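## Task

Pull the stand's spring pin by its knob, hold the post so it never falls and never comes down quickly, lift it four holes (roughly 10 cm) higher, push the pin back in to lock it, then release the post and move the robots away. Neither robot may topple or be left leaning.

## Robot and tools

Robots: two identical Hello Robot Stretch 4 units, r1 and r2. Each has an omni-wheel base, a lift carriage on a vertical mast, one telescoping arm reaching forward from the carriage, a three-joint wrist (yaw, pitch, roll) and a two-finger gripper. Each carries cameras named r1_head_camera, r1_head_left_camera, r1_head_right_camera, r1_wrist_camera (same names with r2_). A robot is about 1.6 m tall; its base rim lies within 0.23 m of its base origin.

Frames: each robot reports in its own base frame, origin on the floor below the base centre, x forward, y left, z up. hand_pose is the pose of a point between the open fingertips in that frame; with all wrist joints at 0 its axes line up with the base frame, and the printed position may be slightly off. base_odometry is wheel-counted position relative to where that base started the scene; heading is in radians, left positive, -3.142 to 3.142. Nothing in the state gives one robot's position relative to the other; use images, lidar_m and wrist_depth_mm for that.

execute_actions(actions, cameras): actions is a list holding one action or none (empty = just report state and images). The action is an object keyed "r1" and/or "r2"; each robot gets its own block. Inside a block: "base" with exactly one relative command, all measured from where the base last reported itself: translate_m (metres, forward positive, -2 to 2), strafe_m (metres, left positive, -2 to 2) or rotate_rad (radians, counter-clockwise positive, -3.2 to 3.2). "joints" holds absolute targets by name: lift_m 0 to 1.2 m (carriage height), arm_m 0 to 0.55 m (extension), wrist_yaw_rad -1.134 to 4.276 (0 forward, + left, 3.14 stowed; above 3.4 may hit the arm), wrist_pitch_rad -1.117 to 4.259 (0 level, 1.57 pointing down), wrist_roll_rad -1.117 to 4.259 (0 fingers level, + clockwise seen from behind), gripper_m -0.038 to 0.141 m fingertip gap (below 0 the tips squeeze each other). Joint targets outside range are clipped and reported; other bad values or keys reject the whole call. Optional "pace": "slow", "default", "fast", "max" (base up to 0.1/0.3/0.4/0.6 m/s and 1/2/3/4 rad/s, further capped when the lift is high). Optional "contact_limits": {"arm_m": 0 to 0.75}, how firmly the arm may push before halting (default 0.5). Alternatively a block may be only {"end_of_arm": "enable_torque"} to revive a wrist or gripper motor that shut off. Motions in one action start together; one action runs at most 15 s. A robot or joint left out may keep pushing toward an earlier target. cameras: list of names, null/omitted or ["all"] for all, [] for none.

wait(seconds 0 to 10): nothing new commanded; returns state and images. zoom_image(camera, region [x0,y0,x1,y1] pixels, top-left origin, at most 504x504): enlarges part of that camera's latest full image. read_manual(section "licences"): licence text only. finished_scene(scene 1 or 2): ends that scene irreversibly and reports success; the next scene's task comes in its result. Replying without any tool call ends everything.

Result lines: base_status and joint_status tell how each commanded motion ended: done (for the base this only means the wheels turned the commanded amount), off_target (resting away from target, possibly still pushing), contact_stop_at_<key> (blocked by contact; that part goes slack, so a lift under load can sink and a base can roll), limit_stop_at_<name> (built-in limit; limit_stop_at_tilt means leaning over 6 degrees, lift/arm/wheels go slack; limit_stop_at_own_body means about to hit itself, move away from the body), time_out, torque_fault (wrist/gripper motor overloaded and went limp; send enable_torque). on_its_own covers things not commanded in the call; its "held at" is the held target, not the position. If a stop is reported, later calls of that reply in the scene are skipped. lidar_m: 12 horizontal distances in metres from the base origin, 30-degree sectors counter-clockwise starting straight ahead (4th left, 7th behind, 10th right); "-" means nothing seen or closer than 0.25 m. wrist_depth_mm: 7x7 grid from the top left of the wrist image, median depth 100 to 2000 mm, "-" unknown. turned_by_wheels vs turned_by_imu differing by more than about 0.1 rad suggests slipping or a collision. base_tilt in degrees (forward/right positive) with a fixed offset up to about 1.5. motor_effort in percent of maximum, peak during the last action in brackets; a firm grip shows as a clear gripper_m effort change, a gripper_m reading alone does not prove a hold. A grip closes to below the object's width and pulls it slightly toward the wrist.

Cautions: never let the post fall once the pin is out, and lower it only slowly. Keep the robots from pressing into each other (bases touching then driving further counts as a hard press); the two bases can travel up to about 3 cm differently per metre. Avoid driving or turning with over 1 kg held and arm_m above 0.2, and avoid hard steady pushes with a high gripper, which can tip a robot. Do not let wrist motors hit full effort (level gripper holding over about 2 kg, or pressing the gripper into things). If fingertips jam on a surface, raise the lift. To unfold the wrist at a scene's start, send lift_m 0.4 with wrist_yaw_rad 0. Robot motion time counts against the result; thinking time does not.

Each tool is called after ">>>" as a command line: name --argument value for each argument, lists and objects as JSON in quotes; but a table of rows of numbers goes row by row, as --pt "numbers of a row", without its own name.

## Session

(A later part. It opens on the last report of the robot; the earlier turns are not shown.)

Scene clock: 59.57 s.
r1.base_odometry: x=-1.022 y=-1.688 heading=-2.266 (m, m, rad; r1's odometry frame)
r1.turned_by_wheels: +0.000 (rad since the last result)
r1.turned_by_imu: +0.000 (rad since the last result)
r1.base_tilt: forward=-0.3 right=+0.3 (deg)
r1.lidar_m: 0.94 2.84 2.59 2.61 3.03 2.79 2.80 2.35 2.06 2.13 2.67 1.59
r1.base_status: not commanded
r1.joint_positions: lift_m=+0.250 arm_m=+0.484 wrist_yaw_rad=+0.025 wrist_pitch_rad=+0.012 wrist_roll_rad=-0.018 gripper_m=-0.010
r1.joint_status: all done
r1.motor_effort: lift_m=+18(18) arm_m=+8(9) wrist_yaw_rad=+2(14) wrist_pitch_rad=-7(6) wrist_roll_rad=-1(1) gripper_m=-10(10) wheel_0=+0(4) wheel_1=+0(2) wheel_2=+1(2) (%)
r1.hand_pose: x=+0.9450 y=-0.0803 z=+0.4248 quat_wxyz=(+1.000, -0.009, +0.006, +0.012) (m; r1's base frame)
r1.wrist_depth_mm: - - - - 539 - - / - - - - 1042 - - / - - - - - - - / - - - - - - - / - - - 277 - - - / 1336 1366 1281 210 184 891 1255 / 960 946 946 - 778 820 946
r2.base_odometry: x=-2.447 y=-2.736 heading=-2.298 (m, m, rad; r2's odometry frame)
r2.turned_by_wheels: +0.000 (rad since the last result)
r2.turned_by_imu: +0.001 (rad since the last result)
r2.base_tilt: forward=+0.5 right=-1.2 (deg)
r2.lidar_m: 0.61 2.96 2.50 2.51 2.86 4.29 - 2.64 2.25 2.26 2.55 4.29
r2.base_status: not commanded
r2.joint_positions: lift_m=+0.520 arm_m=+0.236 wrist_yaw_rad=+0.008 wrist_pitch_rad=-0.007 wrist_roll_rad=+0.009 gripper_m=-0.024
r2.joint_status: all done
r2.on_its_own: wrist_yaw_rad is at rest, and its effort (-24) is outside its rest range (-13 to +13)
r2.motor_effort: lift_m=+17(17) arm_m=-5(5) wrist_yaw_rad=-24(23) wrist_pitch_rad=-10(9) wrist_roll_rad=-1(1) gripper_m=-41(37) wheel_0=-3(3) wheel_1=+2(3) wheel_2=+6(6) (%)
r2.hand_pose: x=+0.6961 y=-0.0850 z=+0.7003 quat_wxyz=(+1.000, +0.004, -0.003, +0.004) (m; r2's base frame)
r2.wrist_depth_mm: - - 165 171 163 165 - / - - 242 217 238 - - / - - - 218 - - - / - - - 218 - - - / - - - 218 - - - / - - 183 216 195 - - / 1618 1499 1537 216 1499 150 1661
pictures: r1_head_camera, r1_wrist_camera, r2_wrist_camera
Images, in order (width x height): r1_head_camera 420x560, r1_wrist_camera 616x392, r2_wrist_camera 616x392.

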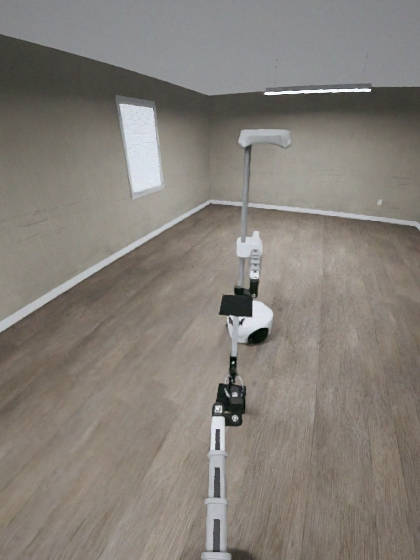

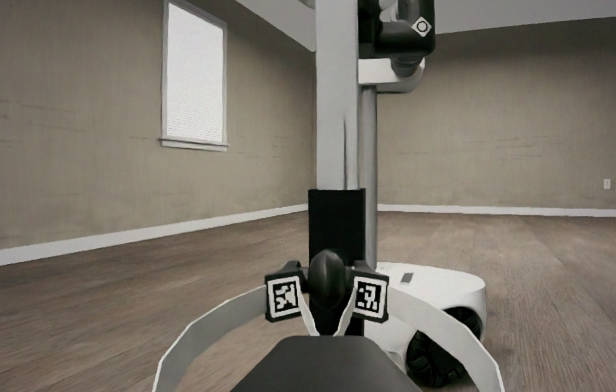

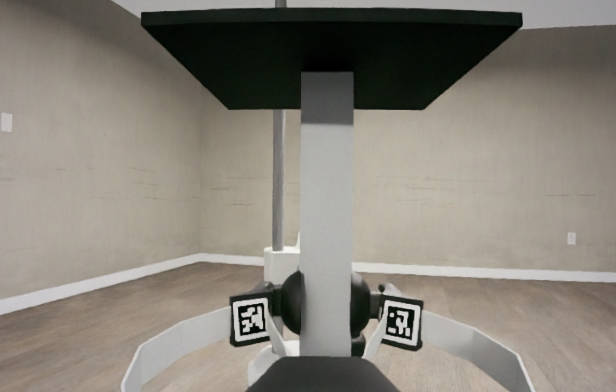

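Knob slipped out; go deeper.

>>> execute_actions --actions '[{"r1":{"base":{"strafe_m":-0.004},"joints":{"gripper_m":0.05}},"r2":{"base":{"strafe_m":0.004},"joints":{"lift_m":0.525}}}]' --cameras '[]'

>>> execute_actions --actions '[{"r1":{"joints":{"arm_m":0.503,"lift_m":0.255}}}]' --cameras '["r1_wrist_camera"]'

>>> execute_actions --actions '[{"r1":{"joints":{"gripper_m":-0.015}}}]' --cameras '["r1_wrist_camera"]'

>>> execute_actions --actions '[{"r1":{"joints":{"arm_m":0.488},"pace":"slow"}}]' --cameras '["r1_wrist_camera","r1_head_camera"]'

>>> zoom_image --camera "r1_head_camera" --region '[190,290,290,400]'

Scene clock: 68.60 s.
r1.base_odometry: x=-1.025 y=-1.686 heading=-2.265 (m, m, rad; r1's odometry frame)
r1.turned_by_wheels: +0.001 (rad since the last result)
r1.turned_by_imu: +0.000 (rad since the last result)
r1.base_tilt: forward=-0.2 right=+0.1 (deg)
r1.lidar_m: 0.92 2.85 2.59 2.62 3.07 2.79 2.80 2.35 2.05 2.11 2.66 1.58
r1.base_status: done
r1.joint_positions: lift_m=+0.250 arm_m=+0.484 wrist_yaw_rad=+0.027 wrist_pitch_rad=+0.012 wrist_roll_rad=-0.018 gripper_m=+0.050
r1.joint_status: all done
r1.motor_effort: lift_m=+18(18) arm_m=+9(9) wrist_yaw_rad=-3(4) wrist_pitch_rad=-6(8) wrist_roll_rad=-1(1) gripper_m=-1(14) wheel_0=+4(6) wheel_1=+3(7) wheel_2=+1(3) (%)
r1.hand_pose: x=+0.9451 y=-0.0797 z=+0.4248 quat_wxyz=(+1.000, -0.009, +0.006, +0.013) (m; r1's base frame)
r1.wrist_depth_mm: - - - - 525 - - / - - - - 1025 - - / - - - - - - - / - - - 282 - - - / - - - 276 - - - / 1366 1366 200 278 190 904 1281 / 976 946 960 - 788 809 946
r2.base_odometry: x=-2.444 y=-2.738 heading=-2.299 (m, m, rad; r2's odometry frame)
r2.turned_by_wheels: +0.000 (rad since the last result)
r2.turned_by_imu: +0.000 (rad since the last result)
r2.base_tilt: forward=+0.5 right=-1.2 (deg)
r2.lidar_m: 0.62 2.94 2.51 2.50 2.85 4.29 - 2.66 2.26 2.25 2.58 4.30
r2.base_status: done
r2.joint_positions: lift_m=+0.524 arm_m=+0.236 wrist_yaw_rad=+0.005 wrist_pitch_rad=-0.002 wrist_roll_rad=+0.009 gripper_m=-0.024
r2.joint_status: all done
r2.on_its_own: wrist_pitch_rad is at rest, and its effort (-25) is outside its rest range (-23 to +23)
r2.motor_effort: lift_m=+24(24) arm_m=-5(5) wrist_yaw_rad=-12(25) wrist_pitch_rad=-25(25) wrist_roll_rad=+0(0) gripper_m=-40(41) wheel_0=-5(11) wheel_1=-6(6) wheel_2=+6(4) (%)
r2.hand_pose: x=+0.6958 y=-0.0860 z=+0.7032 quat_wxyz=(+1.000, +0.004, -0.001, +0.002) (m; r2's base frame)
r2.wrist_depth_mm: - - 163 169 161 158 - / - - 242 216 237 - - / - - - 217 - - - / - - - 217 - - - / - - - 218 - - - / - - 183 217 195 - - / 1618 1499 1537 217 1537 151 1661
pictures: none
No camera images: the call's "cameras" was empty. Leave "cameras" out to get every camera's image.

Scene clock: 69.30 s.
r1.base_odometry: x=-1.025 y=-1.685 heading=-2.266 (m, m, rad; r1's odometry frame)
r1.turned_by_wheels: -0.001 (rad since the last result)
r1.turned_by_imu: -0.002 (rad since the last result)
r1.base_tilt: forward=-0.3 right=+0.2 (deg)
r1.lidar_m: 0.92 2.86 2.59 2.62 3.06 2.79 2.81 2.35 2.05 2.11 2.66 1.59
r1.base_status: not commanded
r1.joint_positions: lift_m=+0.255 arm_m=+0.500 wrist_yaw_rad=+0.011 wrist_pitch_rad=+0.015 wrist_roll_rad=-0.018 gripper_m=+0.050
r1.joint_status: all done
r1.on_its_own: wrist_yaw_rad is at rest, and its effort (+40) is outside its rest range (-13 to +13)
r1.motor_effort: lift_m=+24(24) arm_m=+18(19) wrist_yaw_rad=+40(41) wrist_pitch_rad=-14(14) wrist_roll_rad=-1(1) gripper_m=+2(3) wheel_0=+2(4) wheel_1=+3(3) wheel_2=-13(13) (%)
r1.hand_pose: x=+0.9601 y=-0.0841 z=+0.4285 quat_wxyz=(+1.000, -0.009, +0.008, +0.006) (m; r1's base frame)
r1.wrist_depth_mm: - - - 445 525 - - / - - - 1060 - - - / - - - - - - - / - - - 266 - - - / - - - 260 - - - / 1336 1336 1138 209 184 1098 1281 / 960 931 960 - 778 809 931
r2.base_odometry: x=-2.444 y=-2.738 heading=-2.299 (m, m, rad; r2's odometry frame)
r2.turned_by_wheels: +0.000 (rad since the last result)
r2.turned_by_imu: +0.000 (rad since the last result)
r2.base_tilt: forward=+0.7 right=-1.2 (deg)
r2.lidar_m: 0.61 2.94 2.50 2.51 2.87 4.27 - 2.66 2.25 2.24 2.55 4.30
r2.base_status: not commanded
r2.joint_positions: lift_m=+0.524 arm_m=+0.236 wrist_yaw_rad=+0.005 wrist_pitch_rad=-0.002 wrist_roll_rad=+0.009 gripper_m=-0.024
r2.joint_status: not commanded
r2.on_its_own: wrist_yaw_rad is at rest, and its effort (-14) is outside its rest range (-13 to +13); wrist_pitch_rad is at rest, and its effort (-24) is outside its rest range (-23 to +23)
r2.motor_effort: lift_m=+24(24) arm_m=-5(5) wrist_yaw_rad=-14(14) wrist_pitch_rad=-24(24) wrist_roll_rad=-1(1) gripper_m=-40(39) wheel_0=-5(5) wheel_1=-6(6) wheel_2=+6(6) (%)
r2.hand_pose: x=+0.6958 y=-0.0860 z=+0.7032 quat_wxyz=(+1.000, +0.004, -0.001, +0.002) (m; r2's base frame)
r2.wrist_depth_mm: - - 163 169 161 158 - / - - 241 217 237 - - / - - - 217 - - - / - - - 217 - - - / - - - 218 - - - / - - 182 216 195 - - / 1618 1464 1537 217 1499 151 1618
pictures: r1_wrist_camera
Images, in order (width x height): r1_wrist_camera 616x392.

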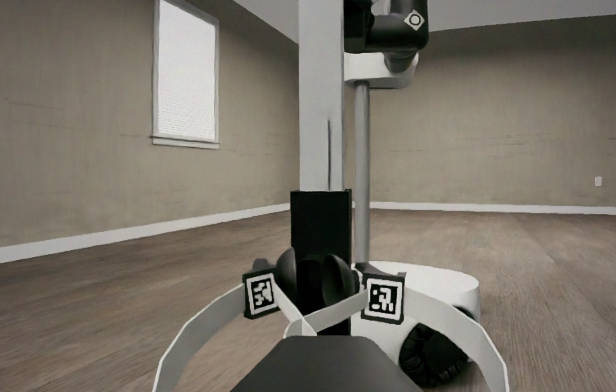

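Scene clock: 70.70 s.
r1.base_odometry: x=-1.025 y=-1.685 heading=-2.265 (m, m, rad; r1's odometry frame)
r1.turned_by_wheels: +0.001 (rad since the last result)
r1.turned_by_imu: +0.002 (rad since the last result)
r1.base_tilt: forward=-0.3 right=+0.3 (deg)
r1.lidar_m: 0.92 2.86 2.60 2.61 3.04 2.80 2.81 2.35 2.08 2.12 2.67 1.59
r1.base_status: not commanded
r1.joint_positions: lift_m=+0.255 arm_m=+0.500 wrist_yaw_rad=+0.022 wrist_pitch_rad=+0.015 wrist_roll_rad=-0.018 gripper_m=-0.015
r1.joint_status: all done
r1.motor_effort: lift_m=+24(24) arm_m=+18(19) wrist_yaw_rad=+12(40) wrist_pitch_rad=-14(14) wrist_roll_rad=-1(1) gripper_m=-12(15) wheel_0=+10(9) wheel_1=+7(7) wheel_2=-7(13) (%)
r1.hand_pose: x=+0.9611 y=-0.0812 z=+0.4285 quat_wxyz=(+1.000, -0.009, +0.008, +0.011) (m; r1's base frame)
r1.wrist_depth_mm: - - - - 521 - - / - - - - 1060 - - / - - - - - - - / - - - 267 - - - / - - - 257 - - - / 1308 1366 182 225 182 878 1255 / 960 931 976 - 788 788 931
r2.base_odometry: x=-2.444 y=-2.738 heading=-2.299 (m, m, rad; r2's odometry frame)
r2.turned_by_wheels: +0.000 (rad since the last result)
r2.turned_by_imu: +0.000 (rad since the last result)
r2.base_tilt: forward=+0.7 right=-1.0 (deg)
r2.lidar_m: 0.61 2.93 2.52 2.49 2.86 4.29 - 2.67 2.25 2.25 2.57 4.29
r2.base_status: not commanded
r2.joint_positions: lift_m=+0.524 arm_m=+0.236 wrist_yaw_rad=+0.005 wrist_pitch_rad=-0.002 wrist_roll_rad=+0.009 gripper_m=-0.024
r2.joint_status: not commanded
r2.on_its_own: wrist_pitch_rad is at rest, and its effort (-24) is outside its rest range (-23 to +23)
r2.motor_effort: lift_m=+24(24) arm_m=-5(5) wrist_yaw_rad=-13(12) wrist_pitch_rad=-24(25) wrist_roll_rad=-1(1) gripper_m=-40(39) wheel_0=-5(5) wheel_1=-6(6) wheel_2=+6(6) (%)
r2.hand_pose: x=+0.6958 y=-0.0860 z=+0.7032 quat_wxyz=(+1.000, +0.004, -0.001, +0.002) (m; r2's base frame)
r2.wrist_depth_mm: - - 163 169 162 158 - / - - 241 217 237 - - / - - - 218 - - - / - - - 218 - - - / - - - 217 - - - / - - 183 217 195 - - / 1576 1537 1537 217 1537 151 1661
pictures: r1_wrist_camera
Images, in order (width x height): r1_wrist_camera 616x392.

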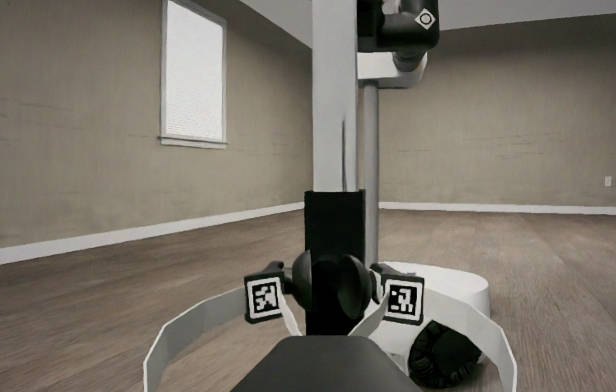

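Scene clock: 71.77 s.
r1.base_odometry: x=-1.025 y=-1.686 heading=-2.264 (m, m, rad; r1's odometry frame)
r1.turned_by_wheels: +0.001 (rad since the last result)
r1.turned_by_imu: +0.001 (rad since the last result)
r1.base_tilt: forward=-0.1 right=+0.3 (deg)
r1.lidar_m: 0.93 2.85 2.58 2.62 3.06 2.80 2.83 2.30 2.07 2.14 2.66 1.57
r1.base_status: not commanded
r1.joint_positions: lift_m=+0.255 arm_m=+0.490 wrist_yaw_rad=+0.033 wrist_pitch_rad=+0.015 wrist_roll_rad=-0.018 gripper_m=-0.015
r1.joint_status: all done
r1.on_its_own: wrist_yaw_rad is at rest, and its effort (-23) is outside its rest range (-13 to +13)
r1.motor_effort: lift_m=+24(24) arm_m=-9(18) wrist_yaw_rad=-23(23) wrist_pitch_rad=-13(16) wrist_roll_rad=-1(1) gripper_m=-16(14) wheel_0=+9(9) wheel_1=+7(7) wheel_2=+6(7) (%)
r1.hand_pose: x=+0.9517 y=-0.0777 z=+0.4287 quat_wxyz=(+1.000, -0.009, +0.007, +0.017) (m; r1's base frame)
r1.wrist_depth_mm: - - - - 530 - - / - - - - 1042 - - / - - - - - - - / - - - - - - - / - - - 268 1042 - - / 1336 1336 184 203 181 891 1281 / 960 960 976 - 778 778 946
r2.base_odometry: x=-2.444 y=-2.738 heading=-2.299 (m, m, rad; r2's odometry frame)
r2.turned_by_wheels: +0.000 (rad since the last result)
r2.turned_by_imu: +0.000 (rad since the last result)
r2.base_tilt: forward=+0.8 right=-1.0 (deg)
r2.lidar_m: 0.63 2.93 2.53 2.49 2.85 4.30 - 2.65 2.25 2.25 2.58 4.31
r2.base_status: not commanded
r2.joint_positions: lift_m=+0.524 arm_m=+0.236 wrist_yaw_rad=+0.005 wrist_pitch_rad=-0.002 wrist_roll_rad=+0.009 gripper_m=-0.024
r2.joint_status: not commanded
r2.on_its_own: wrist_pitch_rad is at rest, and its effort (-25) is outside its rest range (-23 to +23)
r2.motor_effort: lift_m=+24(24) arm_m=-5(5) wrist_yaw_rad=-12(14) wrist_pitch_rad=-25(26) wrist_roll_rad=-1(0) gripper_m=-40(38) wheel_0=-5(5) wheel_1=-6(6) wheel_2=+6(6) (%)
r2.hand_pose: x=+0.6958 y=-0.0860 z=+0.7032 quat_wxyz=(+1.000, +0.004, -0.001, +0.002) (m; r2's base frame)
r2.wrist_depth_mm: - - 163 169 161 158 - / - - 241 216 237 - - / - - - 217 - - - / - - - 217 - - - / - - - 218 - - - / - - 183 217 195 - - / 1618 1499 1499 217 1576 151 1618
pictures: r1_head_camera, r1_wrist_camera
Images, in order (width x height): r1_head_camera 420x560, r1_wrist_camera 616x392.

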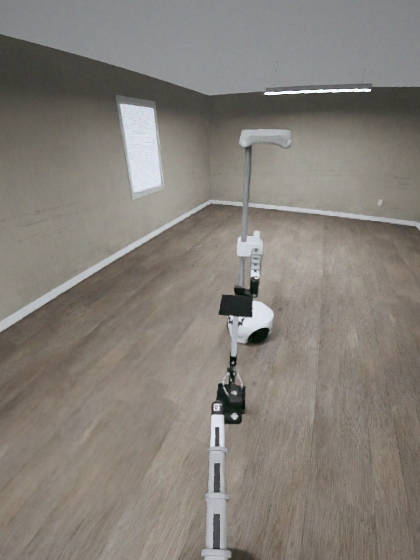

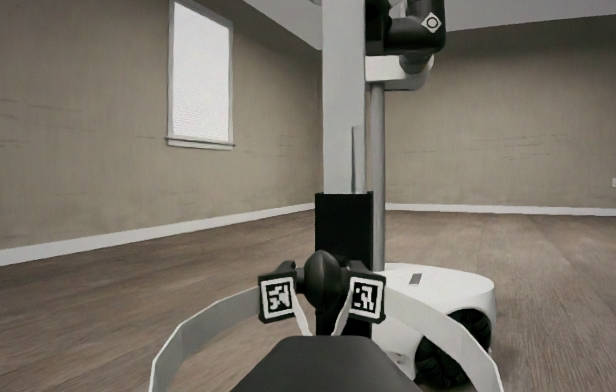

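Region (190, 290, 290, 400) of r1_head_camera's 420x560 image, scaled by 4.582, with more detail than that image has; it fills the left 458 columns of this view, and the rest is white.

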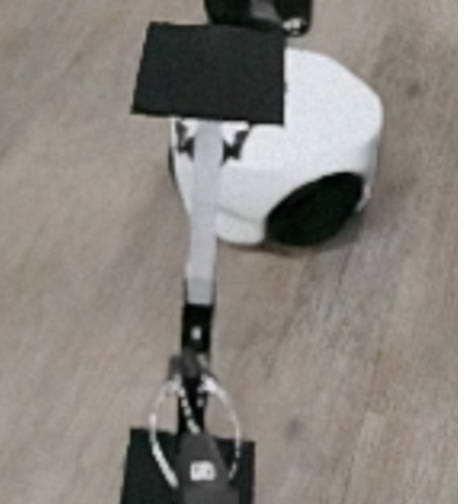

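The right finger jammed on the knob's face. Back off, open, retry.

>>> execute_actions --actions '[{"r1":{"joints":{"arm_m":0.46,"gripper_m":0.07}}}]' --cameras '[]'

>>> execute_actions --actions '[{"r1":{"joints":{"arm_m":0.505}}}]' --cameras '["r1_wrist_camera"]'

>>> execute_actions --actions '[{"r1":{"joints":{"gripper_m":-0.015}}}]' --cameras '["r1_wrist_camera"]'

>>> execute_actions --actions '[{"r1":{"joints":{"arm_m":0.488},"pace":"slow"}}]' --cameras '["r1_wrist_camera","r1_head_camera"]'

>>> zoom_image --camera "r1_head_camera" --region '[190,290,290,400]'

Scene clock: 83.50 s.
r1.base_odometry: x=-1.025 y=-1.686 heading=-2.265 (m, m, rad; r1's odometry frame)
r1.turned_by_wheels: -0.002 (rad since the last result)
r1.turned_by_imu: -0.002 (rad since the last result)
r1.base_tilt: forward=-0.3 right=+0.4 (deg)
r1.lidar_m: 0.92 2.84 2.58 2.62 3.05 2.78 2.82 2.35 2.07 2.12 2.67 1.58
r1.base_status: not commanded
r1.joint_positions: lift_m=+0.255 arm_m=+0.462 wrist_yaw_rad=+0.025 wrist_pitch_rad=+0.013 wrist_roll_rad=-0.018 gripper_m=+0.070
r1.joint_status: all done
r1.motor_effort: lift_m=+23(24) arm_m=-9(9) wrist_yaw_rad=+2(23) wrist_pitch_rad=-8(13) wrist_roll_rad=-1(1) gripper_m=-7(12) wheel_0=+1(9) wheel_1=+1(7) wheel_2=+1(6) (%)
r1.hand_pose: x=+0.9230 y=-0.0802 z=+0.4293 quat_wxyz=(+1.000, -0.009, +0.006, +0.013) (m; r1's base frame)
r1.wrist_depth_mm: - - - - 564 - - / - - - - 1078 - - / - - - - - - - / - - - 304 - - - / - - - 300 1078 - - / 1308 1336 203 301 329 1138 1255 / 991 946 960 - 820 831 960
r2.base_odometry: x=-2.444 y=-2.738 heading=-2.299 (m, m, rad; r2's odometry frame)
r2.turned_by_wheels: +0.000 (rad since the last result)
r2.turned_by_imu: +0.001 (rad since the last result)
r2.base_tilt: forward=+0.6 right=-1.1 (deg)
r2.lidar_m: 0.60 2.97 2.52 2.50 2.86 4.28 - 2.65 2.23 2.25 2.57 4.31
r2.base_status: not commanded
r2.joint_positions: lift_m=+0.524 arm_m=+0.236 wrist_yaw_rad=+0.005 wrist_pitch_rad=-0.002 wrist_roll_rad=+0.009 gripper_m=-0.024
r2.joint_status: not commanded
r2.on_its_own: wrist_pitch_rad is at rest, and its effort (-26) is outside its rest range (-23 to +23)
r2.motor_effort: lift_m=+24(24) arm_m=-5(5) wrist_yaw_rad=-12(14) wrist_pitch_rad=-26(25) wrist_roll_rad=-1(1) gripper_m=-40(39) wheel_0=-5(5) wheel_1=-6(6) wheel_2=+6(6) (%)
r2.hand_pose: x=+0.6958 y=-0.0860 z=+0.7032 quat_wxyz=(+1.000, +0.004, -0.001, +0.002) (m; r2's base frame)
r2.wrist_depth_mm: - - 163 169 161 158 - / - - 241 217 236 - - / - - - 217 - - - / - - - 217 - - - / - - - 218 - - - / - - 183 218 195 - - / 1618 1499 1537 218 1499 151 1618
pictures: none
No camera images: the call's "cameras" was empty. Leave "cameras" out to get every camera's image.

Scene clock: 84.47 s.
r1.base_odometry: x=-1.025 y=-1.686 heading=-2.265 (m, m, rad; r1's odometry frame)
r1.turned_by_wheels: +0.000 (rad since the last result)
r1.turned_by_imu: +0.000 (rad since the last result)
r1.base_tilt: forward=-0.1 right=+0.3 (deg)
r1.lidar_m: 0.94 2.82 2.60 2.62 3.06 2.79 2.82 2.32 2.07 2.11 2.66 1.57
r1.base_status: not commanded
r1.joint_positions: lift_m=+0.255 arm_m=+0.503 wrist_yaw_rad=+0.025 wrist_pitch_rad=+0.012 wrist_roll_rad=-0.018 gripper_m=+0.070
r1.joint_status: all done
r1.motor_effort: lift_m=+23(23) arm_m=+9(8) wrist_yaw_rad=+1(2) wrist_pitch_rad=-5(6) wrist_roll_rad=-1(1) gripper_m=-2(2) wheel_0=+0(0) wheel_1=+1(0) wheel_2=+1(1) (%)
r1.hand_pose: x=+0.9649 y=-0.0802 z=+0.4294 quat_wxyz=(+1.000, -0.009, +0.006, +0.013) (m; r1's base frame)
r1.wrist_depth_mm: - - - - 517 - - / - - - - 1042 - - / - - - - - - - / - - - 276 - - - / - - - 258 1060 - - / 1366 1366 202 256 253 917 1308 / 976 946 976 - 750 778 960
r2.base_odometry: x=-2.444 y=-2.738 heading=-2.299 (m, m, rad; r2's odometry frame)
r2.turned_by_wheels: +0.000 (rad since the last result)
r2.turned_by_imu: +0.000 (rad since the last result)
r2.base_tilt: forward=+0.5 right=-1.0 (deg)
r2.lidar_m: 0.61 2.93 2.52 2.50 2.86 4.29 - 2.64 2.25 2.25 2.56 4.32
r2.base_status: not commanded
r2.joint_positions: lift_m=+0.524 arm_m=+0.236 wrist_yaw_rad=+0.005 wrist_pitch_rad=-0.002 wrist_roll_rad=+0.009 gripper_m=-0.024
r2.joint_status: not commanded
r2.on_its_own: wrist_pitch_rad is at rest, and its effort (-24) is outside its rest range (-23 to +23)
r2.motor_effort: lift_m=+24(24) arm_m=-5(5) wrist_yaw_rad=-13(12) wrist_pitch_rad=-24(26) wrist_roll_rad=+0(1) gripper_m=-41(39) wheel_0=-5(5) wheel_1=-6(6) wheel_2=+6(6) (%)
r2.hand_pose: x=+0.6958 y=-0.0860 z=+0.7032 quat_wxyz=(+1.000, +0.004, -0.001, +0.002) (m; r2's base frame)
r2.wrist_depth_mm: - - 163 169 161 158 - / - - 241 217 238 - - / - - - 217 - - - / - - - 217 - - - / - - - 217 - - - / - - 182 217 195 - - / 1576 1499 1499 217 1499 151 1618
pictures: r1_wrist_camera
Images, in order (width x height): r1_wrist_camera 616x392.

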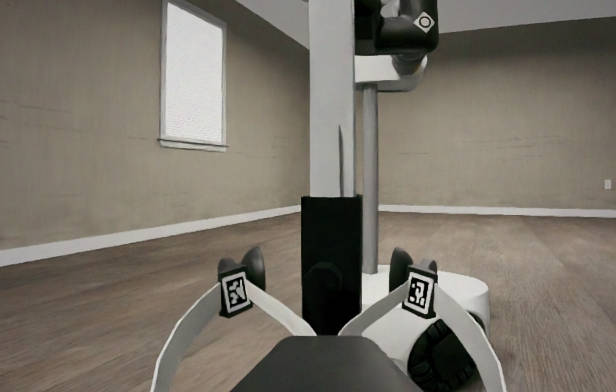

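Scene clock: 86.07 s.
r1.base_odometry: x=-1.025 y=-1.686 heading=-2.265 (m, m, rad; r1's odometry frame)
r1.turned_by_wheels: +0.000 (rad since the last result)
r1.turned_by_imu: +0.000 (rad since the last result)
r1.base_tilt: forward=-0.2 right=+0.2 (deg)
r1.lidar_m: 0.92 2.84 2.57 2.62 3.07 2.80 2.82 2.32 2.06 2.12 2.66 1.57
r1.base_status: not commanded
r1.joint_positions: lift_m=+0.255 arm_m=+0.504 wrist_yaw_rad=+0.029 wrist_pitch_rad=+0.012 wrist_roll_rad=-0.018 gripper_m=-0.014
r1.joint_status: all done
r1.motor_effort: lift_m=+23(23) arm_m=+6(9) wrist_yaw_rad=-11(11) wrist_pitch_rad=-7(7) wrist_roll_rad=-1(1) gripper_m=-23(25) wheel_0=+2(2) wheel_1=+1(1) wheel_2=+5(5) (%)
r1.hand_pose: x=+0.9659 y=-0.0789 z=+0.4294 quat_wxyz=(+1.000, -0.009, +0.006, +0.015) (m; r1's base frame)
r1.wrist_depth_mm: - - - - 512 - - / - - - - 1008 - - / - - - - - - - / - - - - - - - / - - - 255 - - - / 1336 1397 183 216 183 917 1281 / 960 931 991 - 768 788 976
r2.base_odometry: x=-2.444 y=-2.738 heading=-2.299 (m, m, rad; r2's odometry frame)
r2.turned_by_wheels: +0.000 (rad since the last result)
r2.turned_by_imu: +0.000 (rad since the last result)
r2.base_tilt: forward=+0.5 right=-1.2 (deg)
r2.lidar_m: 0.61 2.94 2.51 2.51 2.87 4.30 - 2.64 2.25 2.25 2.56 4.29
r2.base_status: not commanded
r2.joint_positions: lift_m=+0.524 arm_m=+0.236 wrist_yaw_rad=+0.005 wrist_pitch_rad=-0.002 wrist_roll_rad=+0.009 gripper_m=-0.024
r2.joint_status: not commanded
r2.on_its_own: wrist_pitch_rad is at rest, and its effort (-24) is outside its rest range (-23 to +23)
r2.motor_effort: lift_m=+24(24) arm_m=-5(5) wrist_yaw_rad=-13(13) wrist_pitch_rad=-24(26) wrist_roll_rad=+0(1) gripper_m=-39(40) wheel_0=-5(5) wheel_1=-6(5) wheel_2=+6(6) (%)
r2.hand_pose: x=+0.6958 y=-0.0860 z=+0.7032 quat_wxyz=(+1.000, +0.004, -0.001, +0.002) (m; r2's base frame)
r2.wrist_depth_mm: - - 163 169 161 158 - / - - 241 217 237 - - / - - - 217 - - - / - - - 217 - - - / - - - 218 - - - / - - 183 217 195 - - / 1576 1464 1499 217 1499 151 1618
pictures: r1_wrist_camera
Images, in order (width x height): r1_wrist_camera 616x392.

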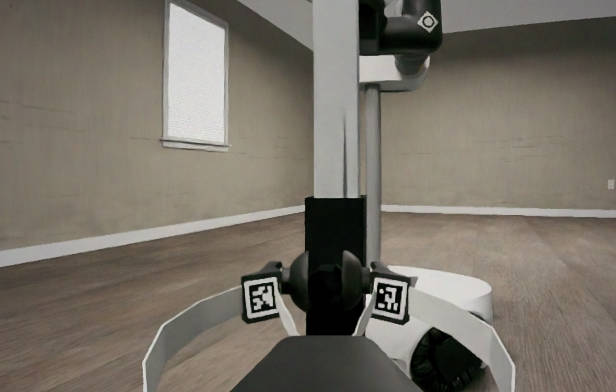

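Scene clock: 87.17 s.
r1.base_odometry: x=-1.025 y=-1.686 heading=-2.265 (m, m, rad; r1's odometry frame)
r1.turned_by_wheels: +0.000 (rad since the last result)
r1.turned_by_imu: +0.000 (rad since the last result)
r1.base_tilt: forward=-0.1 right=+0.3 (deg)
r1.lidar_m: 0.92 2.84 2.60 2.62 3.07 2.79 2.83 2.33 2.06 2.11 2.65 1.60
r1.base_status: not commanded
r1.joint_positions: lift_m=+0.255 arm_m=+0.490 wrist_yaw_rad=+0.029 wrist_pitch_rad=+0.012 wrist_roll_rad=-0.018 gripper_m=-0.014
r1.joint_status: all done
r1.motor_effort: lift_m=+23(23) arm_m=-11(13) wrist_yaw_rad=-11(12) wrist_pitch_rad=-6(7) wrist_roll_rad=-1(1) gripper_m=-24(24) wheel_0=+2(2) wheel_1=+1(1) wheel_2=+5(5) (%)
r1.hand_pose: x=+0.9518 y=-0.0790 z=+0.4295 quat_wxyz=(+1.000, -0.009, +0.006, +0.015) (m; r1's base frame)
r1.wrist_depth_mm: - - - - 530 - - / - - - - 1025 - - / - - - - - - - / - - - - - - - / - - - 267 - - - / 1336 1366 181 228 185 917 1336 / 976 960 960 - 778 798 946
r2.base_odometry: x=-2.444 y=-2.738 heading=-2.299 (m, m, rad; r2's odometry frame)
r2.turned_by_wheels: +0.000 (rad since the last result)
r2.turned_by_imu: +0.000 (rad since the last result)
r2.base_tilt: forward=+0.6 right=-1.1 (deg)
r2.lidar_m: 0.62 2.93 2.52 2.51 2.87 4.28 - 2.64 2.24 2.23 2.59 4.31
r2.base_status: not commanded
r2.joint_positions: lift_m=+0.524 arm_m=+0.236 wrist_yaw_rad=+0.005 wrist_pitch_rad=-0.001 wrist_roll_rad=+0.009 gripper_m=-0.024
r2.joint_status: not commanded
r2.on_its_own: wrist_pitch_rad is at rest, and its effort (-28) is outside its rest range (-23 to +23)
r2.motor_effort: lift_m=+24(24) arm_m=-5(5) wrist_yaw_rad=-13(11) wrist_pitch_rad=-28(27) wrist_roll_rad=-1(1) gripper_m=-41(39) wheel_0=-5(5) wheel_1=-6(6) wheel_2=+6(6) (%)
r2.hand_pose: x=+0.6958 y=-0.0860 z=+0.7029 quat_wxyz=(+1.000, +0.004, +0.000, +0.002) (m; r2's base frame)
r2.wrist_depth_mm: - - 163 169 161 158 - / - - 240 216 237 - - / - - - 217 - - - / - - - 217 - - - / - - - 218 - - - / - - 184 216 195 - - / 1576 1499 1499 217 1537 151 1618
pictures: r1_head_camera, r1_wrist_camera
Images, in order (width x height): r1_head_camera 420x560, r1_wrist_camera 616x392.

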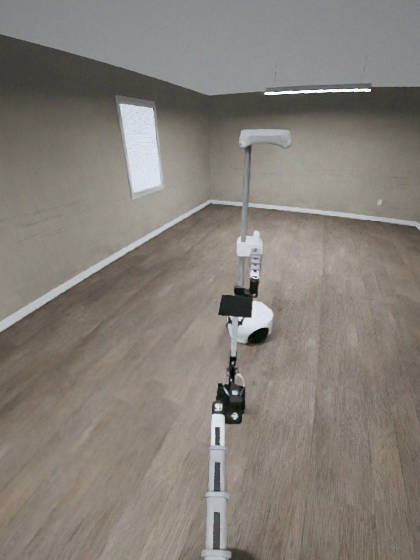

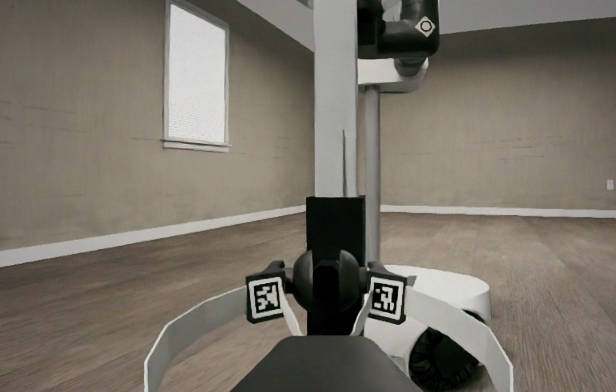

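Region (190, 290, 290, 400) of r1_head_camera's 420x560 image, scaled by 4.582, with more detail than that image has; it fills the left 458 columns of this view, and the rest is white.

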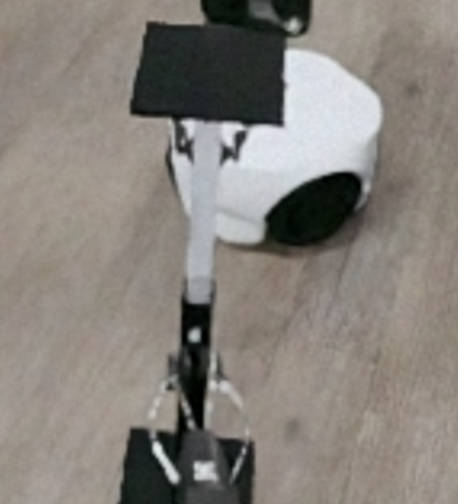

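>>> execute_actions --actions '[{"r2":{"joints":{"lift_m":0.536,"arm_m":0.242},"pace":"slow"}}]' --cameras '["r1_wrist_camera","r2_wrist_camera"]'

Scene clock: 92.53 s.
r1.base_odometry: x=-1.025 y=-1.686 heading=-2.265 (m, m, rad; r1's odometry frame)
r1.turned_by_wheels: +0.000 (rad since the last result)
r1.turned_by_imu: +0.000 (rad since the last result)
r1.base_tilt: forward=-0.3 right=+0.3 (deg)
r1.lidar_m: 0.92 2.84 2.58 2.64 3.06 2.78 2.84 2.32 2.04 2.12 2.67 1.58
r1.base_status: not commanded
r1.joint_positions: lift_m=+0.255 arm_m=+0.490 wrist_yaw_rad=+0.029 wrist_pitch_rad=+0.012 wrist_roll_rad=-0.018 gripper_m=-0.014
r1.joint_status: not commanded
r1.motor_effort: lift_m=+23(23) arm_m=-11(11) wrist_yaw_rad=-10(10) wrist_pitch_rad=-5(7) wrist_roll_rad=-1(1) gripper_m=-21(26) wheel_0=+2(2) wheel_1=+1(1) wheel_2=+5(5) (%)
r1.hand_pose: x=+0.9518 y=-0.0790 z=+0.4295 quat_wxyz=(+1.000, -0.009, +0.006, +0.015) (m; r1's base frame)
r1.wrist_depth_mm: - - - - 530 - - / - - - - 1078 - - / - - - - - - - / - - - - - - - / - - - 267 - - - / 1336 1366 181 230 188 904 1308 / 976 931 960 - 778 768 960
r2.base_odometry: x=-2.444 y=-2.738 heading=-2.299 (m, m, rad; r2's odometry frame)
r2.turned_by_wheels: +0.000 (rad since the last result)
r2.turned_by_imu: +0.000 (rad since the last result)
r2.base_tilt: forward=+0.6 right=-1.3 (deg)
r2.lidar_m: 0.62 2.94 2.49 2.51 2.87 4.29 - 2.65 2.26 2.22 2.58 4.29
r2.base_status: not commanded
r2.joint_positions: lift_m=+0.535 arm_m=+0.241 wrist_yaw_rad=-0.002 wrist_pitch_rad=+0.008 wrist_roll_rad=+0.009 gripper_m=-0.024
r2.joint_status: all done
r2.on_its_own: wrist_pitch_rad is at rest, and its effort (-52) is outside its rest range (-23 to +23)
r2.motor_effort: lift_m=+27(26) arm_m=+6(7) wrist_yaw_rad=+9(14) wrist_pitch_rad=-52(52) wrist_roll_rad=+0(0) gripper_m=-31(38) wheel_0=-5(5) wheel_1=-5(6) wheel_2=+3(6) (%)
r2.hand_pose: x=+0.7000 y=-0.0881 z=+0.7112 quat_wxyz=(+1.000, +0.004, +0.004, -0.001) (m; r2's base frame)
r2.wrist_depth_mm: - - 160 166 158 155 - / - - 240 213 237 - - / - - - 215 - - - / - - - 215 - - - / - - - 216 - - - / - - 184 216 193 - - / 1576 1499 1430 217 1499 152 1618
pictures: r1_wrist_camera, r2_wrist_camera
Images, in order (width x height): r1_wrist_camera 616x392, r2_wrist_camera 616x392.

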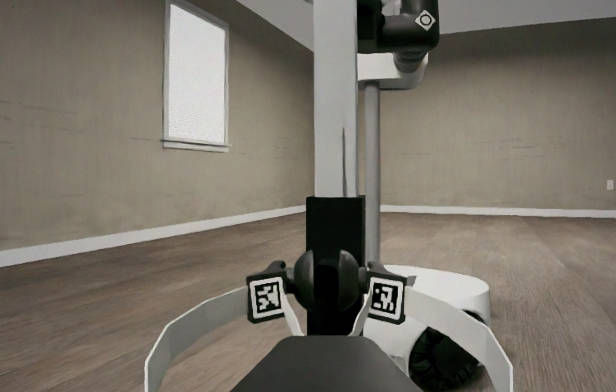

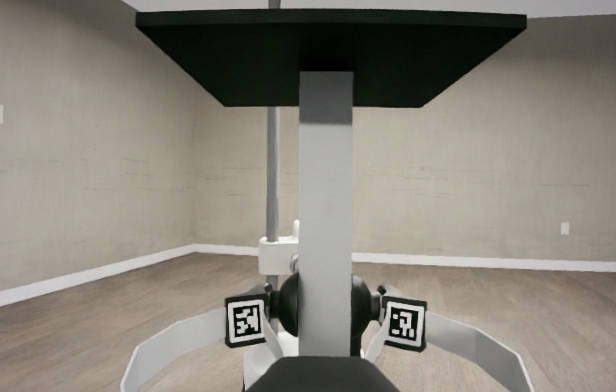

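Rose about 2 mm; continue a little.

>>> execute_actions --actions '[{"r2":{"joints":{"lift_m":0.543,"gripper_m":-0.035},"pace":"slow"}}]' --cameras '["r1_wrist_camera"]'

Scene clock: 96.93 s.
r1.base_odometry: x=-1.025 y=-1.686 heading=-2.265 (m, m, rad; r1's odometry frame)
r1.turned_by_wheels: +0.000 (rad since the last result)
r1.turned_by_imu: +0.000 (rad since the last result)
r1.base_tilt: forward=-0.3 right=+0.3 (deg)
r1.lidar_m: 0.93 2.86 2.57 2.61 3.06 2.80 2.83 2.34 2.07 2.13 2.67 1.61
r1.base_status: not commanded
r1.joint_positions: lift_m=+0.255 arm_m=+0.490 wrist_yaw_rad=+0.029 wrist_pitch_rad=+0.012 wrist_roll_rad=-0.018 gripper_m=-0.014
r1.joint_status: not commanded
r1.motor_effort: lift_m=+23(23) arm_m=-11(11) wrist_yaw_rad=-10(10) wrist_pitch_rad=-5(5) wrist_roll_rad=-1(1) gripper_m=-27(26) wheel_0=+1(1) wheel_1=+1(1) wheel_2=+5(5) (%)
r1.hand_pose: x=+0.9518 y=-0.0790 z=+0.4295 quat_wxyz=(+1.000, -0.009, +0.006, +0.015) (m; r1's base frame)
r1.wrist_depth_mm: - - - - 535 - - / - - - - 1060 - - / - - - - - - - / - - - - - - - / - - - 267 - - - / 1336 1366 182 231 187 917 1308 / 976 931 976 - 788 788 960
r2.base_odometry: x=-2.444 y=-2.738 heading=-2.299 (m, m, rad; r2's odometry frame)
r2.turned_by_wheels: +0.000 (rad since the last result)
r2.turned_by_imu: +0.000 (rad since the last result)
r2.base_tilt: forward=+0.6 right=-1.1 (deg)
r2.lidar_m: 0.62 2.92 2.51 2.52 2.88 4.29 - 2.66 2.24 2.25 2.58 4.28
r2.base_status: not commanded
r2.joint_positions: lift_m=+0.542 arm_m=+0.242 wrist_yaw_rad=+0.001 wrist_pitch_rad=+0.016 wrist_roll_rad=+0.009 gripper_m=-0.034
r2.joint_status: all done
r2.on_its_own: wrist_pitch_rad is at rest, and its effort (-75) is outside its rest range (-23 to +23)
r2.motor_effort: lift_m=+30(30) arm_m=+2(6) wrist_yaw_rad=-1(6) wrist_pitch_rad=-75(75) wrist_roll_rad=-1(0) gripper_m=-36(37) wheel_0=-5(5) wheel_1=-5(5) wheel_2=+3(3) (%)
r2.hand_pose: x=+0.7010 y=-0.0872 z=+0.7156 quat_wxyz=(+1.000, +0.004, +0.008, +0.000) (m; r2's base frame)
r2.wrist_depth_mm: - - 154 162 154 151 - / - - 236 211 235 - - / - - - 212 - - - / - - - 213 - - - / - - - 213 - - - / - - 184 215 197 - - / 1537 1430 1464 216 1464 153 1576
pictures: r1_wrist_camera
Images, in order (width x height): r1_wrist_camera 616x392.

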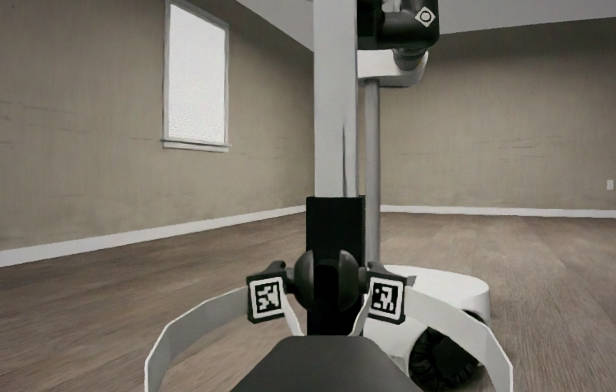

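>>> execute_actions --actions '[{"r1":{"joints":{"gripper_m":0.06}},"r2":{"joints":{"lift_m":0.532},"pace":"slow"}}]' --cameras '["r1_wrist_camera"]'

>>> execute_actions --actions '[{"r1":{"joints":{"arm_m":0.509,"lift_m":0.251}}}]' --cameras '[]'

>>> execute_actions --actions '[{"r1":{"joints":{"gripper_m":-0.038}}}]' --cameras '["r1_wrist_camera"]'

>>> execute_actions --actions '[{"r1":{"joints":{"arm_m":0.487},"pace":"slow"}}]' --cameras '[]'

>>> execute_actions --actions '[{"r2":{"joints":{"lift_m":0.542},"pace":"slow"}}]' --cameras '["r1_wrist_camera"]'

Scene clock: 111.07 s.
r1.base_odometry: x=-1.025 y=-1.686 heading=-2.265 (m, m, rad; r1's odometry frame)
r1.turned_by_wheels: +0.000 (rad since the last result)
r1.turned_by_imu: -0.001 (rad since the last result)
r1.base_tilt: forward=-0.2 right=+0.3 (deg)
r1.lidar_m: 0.92 2.84 2.60 2.63 3.07 2.79 2.81 2.33 2.07 2.13 2.66 1.59
r1.base_status: not commanded
r1.joint_positions: lift_m=+0.255 arm_m=+0.489 wrist_yaw_rad=+0.025 wrist_pitch_rad=+0.012 wrist_roll_rad=-0.018 gripper_m=+0.060
r1.joint_status: all done
r1.motor_effort: lift_m=+23(23) arm_m=-7(11) wrist_yaw_rad=+1(10) wrist_pitch_rad=-6(4) wrist_roll_rad=-1(1) gripper_m=-2(23) wheel_0=+1(2) wheel_1=+1(1) wheel_2=+2(5) (%)
r1.hand_pose: x=+0.9507 y=-0.0801 z=+0.4295 quat_wxyz=(+1.000, -0.009, +0.006, +0.013) (m; r1's base frame)
r1.wrist_depth_mm: - - - - 525 - - / - - - - 1060 - - / - - - - - - - / - - - 279 - - - / - - - 270 1060 - - / 1308 1366 1182 271 198 917 1308 / 960 960 960 - 768 809 946
r2.base_odometry: x=-2.444 y=-2.738 heading=-2.299 (m, m, rad; r2's odometry frame)
r2.turned_by_wheels: +0.000 (rad since the last result)
r2.turned_by_imu: +0.001 (rad since the last result)
r2.base_tilt: forward=+0.5 right=-1.2 (deg)
r2.lidar_m: 0.60 2.93 2.51 2.51 2.86 4.29 - 2.66 2.26 2.24 2.56 4.29
r2.base_status: not commanded
r2.joint_positions: lift_m=+0.532 arm_m=+0.242 wrist_yaw_rad=+0.000 wrist_pitch_rad=+0.004 wrist_roll_rad=+0.009 gripper_m=-0.034
r2.joint_status: all done
r2.on_its_own: wrist_pitch_rad is at rest, and its effort (-40) is outside its rest range (-23 to +23)
r2.motor_effort: lift_m=+17(30) arm_m=+2(2) wrist_yaw_rad=+1(0) wrist_pitch_rad=-40(75) wrist_roll_rad=+0(0) gripper_m=-34(37) wheel_0=-5(5) wheel_1=-5(5) wheel_2=+3(3) (%)
r2.hand_pose: x=+0.7009 y=-0.0875 z=+0.7092 quat_wxyz=(+1.000, +0.004, +0.002, +0.000) (m; r2's base frame)
r2.wrist_depth_mm: - - 160 166 158 155 - / - - 237 213 235 - - / - - - 213 - - - / - - - 214 - - - / - - - 214 - - - / - - 183 213 193 - - / 1576 1464 1499 214 1499 150 1661
pictures: r1_wrist_camera
Images, in order (width x height): r1_wrist_camera 616x392.

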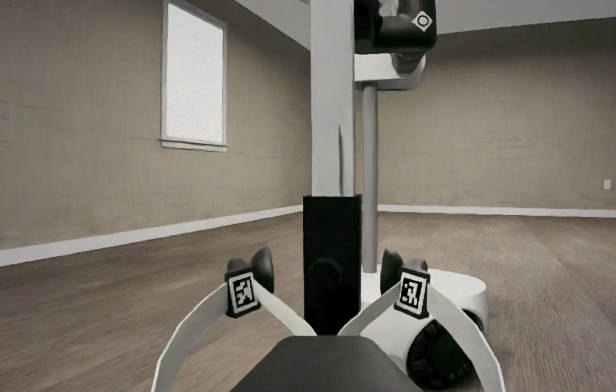

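Scene clock: 111.80 s.
r1.base_odometry: x=-1.025 y=-1.686 heading=-2.265 (m, m, rad; r1's odometry frame)
r1.turned_by_wheels: +0.000 (rad since the last result)
r1.turned_by_imu: +0.000 (rad since the last result)
r1.base_tilt: forward=-0.2 right=+0.3 (deg)
r1.lidar_m: 0.92 2.83 2.58 2.62 3.04 2.79 2.83 2.32 2.07 2.13 2.66 1.58
r1.base_status: not commanded
r1.joint_positions: lift_m=+0.251 arm_m=+0.507 wrist_yaw_rad=+0.025 wrist_pitch_rad=+0.012 wrist_roll_rad=-0.018 gripper_m=+0.060
r1.joint_status: all done
r1.motor_effort: lift_m=+18(21) arm_m=+9(9) wrist_yaw_rad=+1(1) wrist_pitch_rad=-7(6) wrist_roll_rad=-1(1) gripper_m=-4(3) wheel_0=+1(1) wheel_1=+1(1) wheel_2=+1(2) (%)
r1.hand_pose: x=+0.9689 y=-0.0802 z=+0.4259 quat_wxyz=(+1.000, -0.009, +0.006, +0.013) (m; r1's base frame)
r1.wrist_depth_mm: - - - - 508 - - / - - - - 1060 - - / - - - - - - - / - - - 258 - - - / - - - 252 1025 - - / 1336 1366 1182 252 198 904 1255 / 976 917 946 - 750 768 946
r2.base_odometry: x=-2.444 y=-2.738 heading=-2.299 (m, m, rad; r2's odometry frame)
r2.turned_by_wheels: +0.000 (rad since the last result)
r2.turned_by_imu: +0.000 (rad since the last result)
r2.base_tilt: forward=+0.4 right=-1.3 (deg)
r2.lidar_m: 0.61 2.93 2.49 2.48 2.86 4.29 - 2.64 2.25 2.24 2.54 4.30
r2.base_status: not commanded
r2.joint_positions: lift_m=+0.532 arm_m=+0.242 wrist_yaw_rad=+0.000 wrist_pitch_rad=+0.004 wrist_roll_rad=+0.009 gripper_m=-0.034
r2.joint_status: not commanded
r2.on_its_own: wrist_pitch_rad is at rest, and its effort (-40) is outside its rest range (-23 to +23)
r2.motor_effort: lift_m=+17(17) arm_m=+2(2) wrist_yaw_rad=+2(0) wrist_pitch_rad=-40(41) wrist_roll_rad=-1(1) gripper_m=-33(35) wheel_0=-4(4) wheel_1=-5(5) wheel_2=+3(3) (%)
r2.hand_pose: x=+0.7009 y=-0.0875 z=+0.7092 quat_wxyz=(+1.000, +0.004, +0.002, +0.000) (m; r2's base frame)
r2.wrist_depth_mm: - - 160 166 159 155 - / - - 238 213 235 - - / - - - 213 - - - / - - - 213 - - - / - - - 214 - - - / - - 183 214 193 - - / 1576 1464 1464 215 1499 150 1661
pictures: none
No camera images: the call's "cameras" was empty. Leave "cameras" out to get every camera's image.

Scene clock: 113.47 s.
r1.base_odometry: x=-1.025 y=-1.686 heading=-2.265 (m, m, rad; r1's odometry frame)
r1.turned_by_wheels: +0.000 (rad since the last result)
r1.turned_by_imu: +0.000 (rad since the last result)
r1.base_tilt: forward=-0.2 right=+0.2 (deg)
r1.lidar_m: 0.93 2.84 2.58 2.64 3.08 2.79 2.81 2.35 2.05 2.13 2.68 1.58
r1.base_status: not commanded
r1.joint_positions: lift_m=+0.251 arm_m=+0.508 wrist_yaw_rad=+0.031 wrist_pitch_rad=+0.013 wrist_roll_rad=-0.018 gripper_m=-0.037
r1.joint_status: all done
r1.on_its_own: wrist_yaw_rad is at rest, and its effort (-15) is outside its rest range (-13 to +13)
r1.motor_effort: lift_m=+18(18) arm_m=+3(8) wrist_yaw_rad=-15(14) wrist_pitch_rad=-6(8) wrist_roll_rad=-2(1) gripper_m=-33(27) wheel_0=+1(2) wheel_1=+1(1) wheel_2=+7(7) (%)
r1.hand_pose: x=+0.9703 y=-0.0785 z=+0.4258 quat_wxyz=(+1.000, -0.009, +0.006, +0.015) (m; r1's base frame)
r1.wrist_depth_mm: - - - - 508 - - / - - - - 1025 - - / - - - - - - - / - - - 257 - - - / - - - 249 - - - / 1336 1366 180 217 183 831 1281 / 976 904 1025 - 750 759 946
r2.base_odometry: x=-2.444 y=-2.738 heading=-2.299 (m, m, rad; r2's odometry frame)
r2.turned_by_wheels: +0.000 (rad since the last result)
r2.turned_by_imu: +0.000 (rad since the last result)
r2.base_tilt: forward=+0.5 right=-1.2 (deg)
r2.lidar_m: 0.62 2.92 2.50 2.50 2.86 4.29 - 2.66 2.25 2.24 2.57 4.30
r2.base_status: not commanded
r2.joint_positions: lift_m=+0.532 arm_m=+0.242 wrist_yaw_rad=+0.000 wrist_pitch_rad=+0.003 wrist_roll_rad=+0.009 gripper_m=-0.034
r2.joint_status: not commanded
r2.on_its_own: wrist_pitch_rad is at rest, and its effort (-37) is outside its rest range (-23 to +23)
r2.motor_effort: lift_m=+17(17) arm_m=+2(3) wrist_yaw_rad=+3(3) wrist_pitch_rad=-37(41) wrist_roll_rad=-1(1) gripper_m=-35(34) wheel_0=-4(4) wheel_1=-5(5) wheel_2=+3(3) (%)
r2.hand_pose: x=+0.7009 y=-0.0876 z=+0.7095 quat_wxyz=(+1.000, +0.004, +0.001, +0.000) (m; r2's base frame)
r2.wrist_depth_mm: - - 160 167 159 155 - / - - 238 213 235 - - / - - - 214 - - - / - - - 213 - - - / - - - 214 - - - / - - 183 214 194 - - / 1576 1464 1499 214 1499 150 1661
pictures: r1_wrist_camera
Images, in order (width x height): r1_wrist_camera 616x392.

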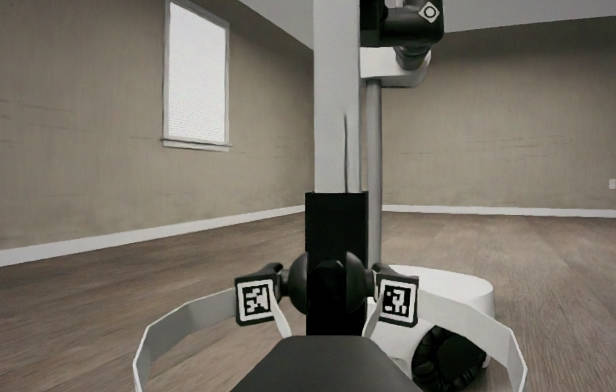

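Scene clock: 114.70 s.
r1.base_odometry: x=-1.025 y=-1.686 heading=-2.266 (m, m, rad; r1's odometry frame)
r1.turned_by_wheels: -0.001 (rad since the last result)
r1.turned_by_imu: -0.002 (rad since the last result)
r1.base_tilt: forward=-0.2 right=+0.3 (deg)
r1.lidar_m: 0.92 2.85 2.59 2.63 3.05 2.79 2.83 2.34 2.08 2.13 2.69 1.60
r1.base_status: not commanded
r1.joint_positions: lift_m=+0.251 arm_m=+0.489 wrist_yaw_rad=+0.021 wrist_pitch_rad=+0.012 wrist_roll_rad=-0.018 gripper_m=-0.038
r1.joint_status: all done
r1.on_its_own: wrist_yaw_rad is at rest, and its effort (+14) is outside its rest range (-13 to +13)
r1.motor_effort: lift_m=+18(18) arm_m=-9(14) wrist_yaw_rad=+14(20) wrist_pitch_rad=-7(7) wrist_roll_rad=-1(1) gripper_m=-19(33) wheel_0=-4(4) wheel_1=-2(1) wheel_2=-3(8) (%)
r1.hand_pose: x=+0.9498 y=-0.0814 z=+0.4259 quat_wxyz=(+1.000, -0.009, +0.006, +0.010) (m; r1's base frame)
r1.wrist_depth_mm: - - - 286 530 - - / - - - 279 1042 - - / - - - 277 - - - / - - - 276 - - - / - - - 270 - - - / 1366 1366 181 199 181 1138 1336 / 976 931 946 - 778 809 946
r2.base_odometry: x=-2.444 y=-2.738 heading=-2.299 (m, m, rad; r2's odometry frame)
r2.turned_by_wheels: +0.000 (rad since the last result)
r2.turned_by_imu: +0.000 (rad since the last result)
r2.base_tilt: forward=+0.5 right=-1.2 (deg)
r2.lidar_m: 0.62 2.93 2.50 2.48 2.85 4.29 - 2.64 2.24 2.25 2.57 4.29
r2.base_status: not commanded
r2.joint_positions: lift_m=+0.532 arm_m=+0.242 wrist_yaw_rad=+0.000 wrist_pitch_rad=+0.003 wrist_roll_rad=+0.009 gripper_m=-0.034
r2.joint_status: not commanded
r2.on_its_own: wrist_pitch_rad is at rest, and its effort (-38) is outside its rest range (-23 to +23)
r2.motor_effort: lift_m=+17(17) arm_m=+2(2) wrist_yaw_rad=+3(4) wrist_pitch_rad=-38(36) wrist_roll_rad=-1(1) gripper_m=-34(33) wheel_0=-5(5) wheel_1=-5(5) wheel_2=+3(2) (%)
r2.hand_pose: x=+0.7009 y=-0.0876 z=+0.7095 quat_wxyz=(+1.000, +0.004, +0.001, +0.000) (m; r2's base frame)
r2.wrist_depth_mm: - - 160 167 159 156 - / - - 237 213 236 - - / - - - 213 - - - / - - - 213 - - - / - - - 214 - - - / - - 183 214 193 - - / 1576 1464 1499 214 1537 150 1661
pictures: none
No camera images: the call's "cameras" was empty. Leave "cameras" out to get every camera's image.

Scene clock: 115.43 s.
r1.base_odometry: x=-1.025 y=-1.686 heading=-2.266 (m, m, rad; r1's odometry frame)
r1.turned_by_wheels: +0.000 (rad since the last result)
r1.turned_by_imu: +0.000 (rad since the last result)
r1.base_tilt: forward=-0.1 right=+0.3 (deg)
r1.lidar_m: 0.91 2.85 2.60 2.61 3.08 2.79 2.83 2.36 2.06 2.11 2.65 1.59
r1.base_status: not commanded
r1.joint_positions: lift_m=+0.251 arm_m=+0.489 wrist_yaw_rad=+0.021 wrist_pitch_rad=+0.012 wrist_roll_rad=-0.018 gripper_m=-0.038
r1.joint_status: not commanded
r1.on_its_own: wrist_yaw_rad is at rest, and its effort (+14) is outside its rest range (-13 to +13)
r1.motor_effort: lift_m=+18(18) arm_m=-9(9) wrist_yaw_rad=+14(14) wrist_pitch_rad=-5(6) wrist_roll_rad=-1(1) gripper_m=-21(17) wheel_0=-4(4) wheel_1=-2(2) wheel_2=-3(3) (%)
r1.hand_pose: x=+0.9497 y=-0.0814 z=+0.4259 quat_wxyz=(+1.000, -0.009, +0.006, +0.010) (m; r1's base frame)
r1.wrist_depth_mm: - - - 281 539 - - / - - - 278 1118 - - / - - - 277 - - - / - - - 276 - - - / - - - 270 - - - / 1366 1397 181 200 180 1118 1308 / 960 917 931 - 798 820 946
r2.base_odometry: x=-2.444 y=-2.738 heading=-2.299 (m, m, rad; r2's odometry frame)
r2.turned_by_wheels: +0.000 (rad since the last result)
r2.turned_by_imu: +0.000 (rad since the last result)
r2.base_tilt: forward=+0.5 right=-1.1 (deg)
r2.lidar_m: 0.61 2.92 2.51 2.48 2.87 4.29 - 2.65 2.25 2.25 2.58 4.30
r2.base_status: not commanded
r2.joint_positions: lift_m=+0.541 arm_m=+0.242 wrist_yaw_rad=+0.000 wrist_pitch_rad=+0.006 wrist_roll_rad=+0.009 gripper_m=-0.034
r2.joint_status: all done
r2.on_its_own: wrist_pitch_rad is at rest, and its effort (-47) is outside its rest range (-23 to +23)
r2.motor_effort: lift_m=+26(28) arm_m=+2(2) wrist_yaw_rad=+1(1) wrist_pitch_rad=-47(50) wrist_roll_rad=-1(0) gripper_m=-34(37) wheel_0=-4(5) wheel_1=-5(5) wheel_2=+3(3) (%)
r2.hand_pose: x=+0.7009 y=-0.0875 z=+0.7178 quat_wxyz=(+1.000, +0.004, +0.003, +0.000) (m; r2's base frame)
r2.wrist_depth_mm: - - 159 165 157 154 - / - - 238 212 235 - - / - - - 213 - - - / - - - 213 - - - / - - - 214 - - - / - - 183 215 194 - - / 1576 1464 1537 214 1499 150 1661
pictures: r1_wrist_camera
Images, in order (width x height): r1_wrist_camera 616x392.

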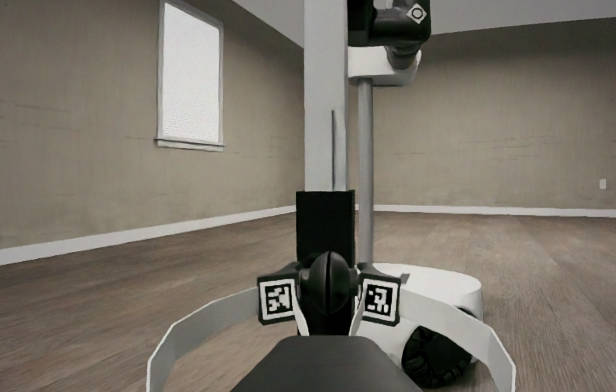

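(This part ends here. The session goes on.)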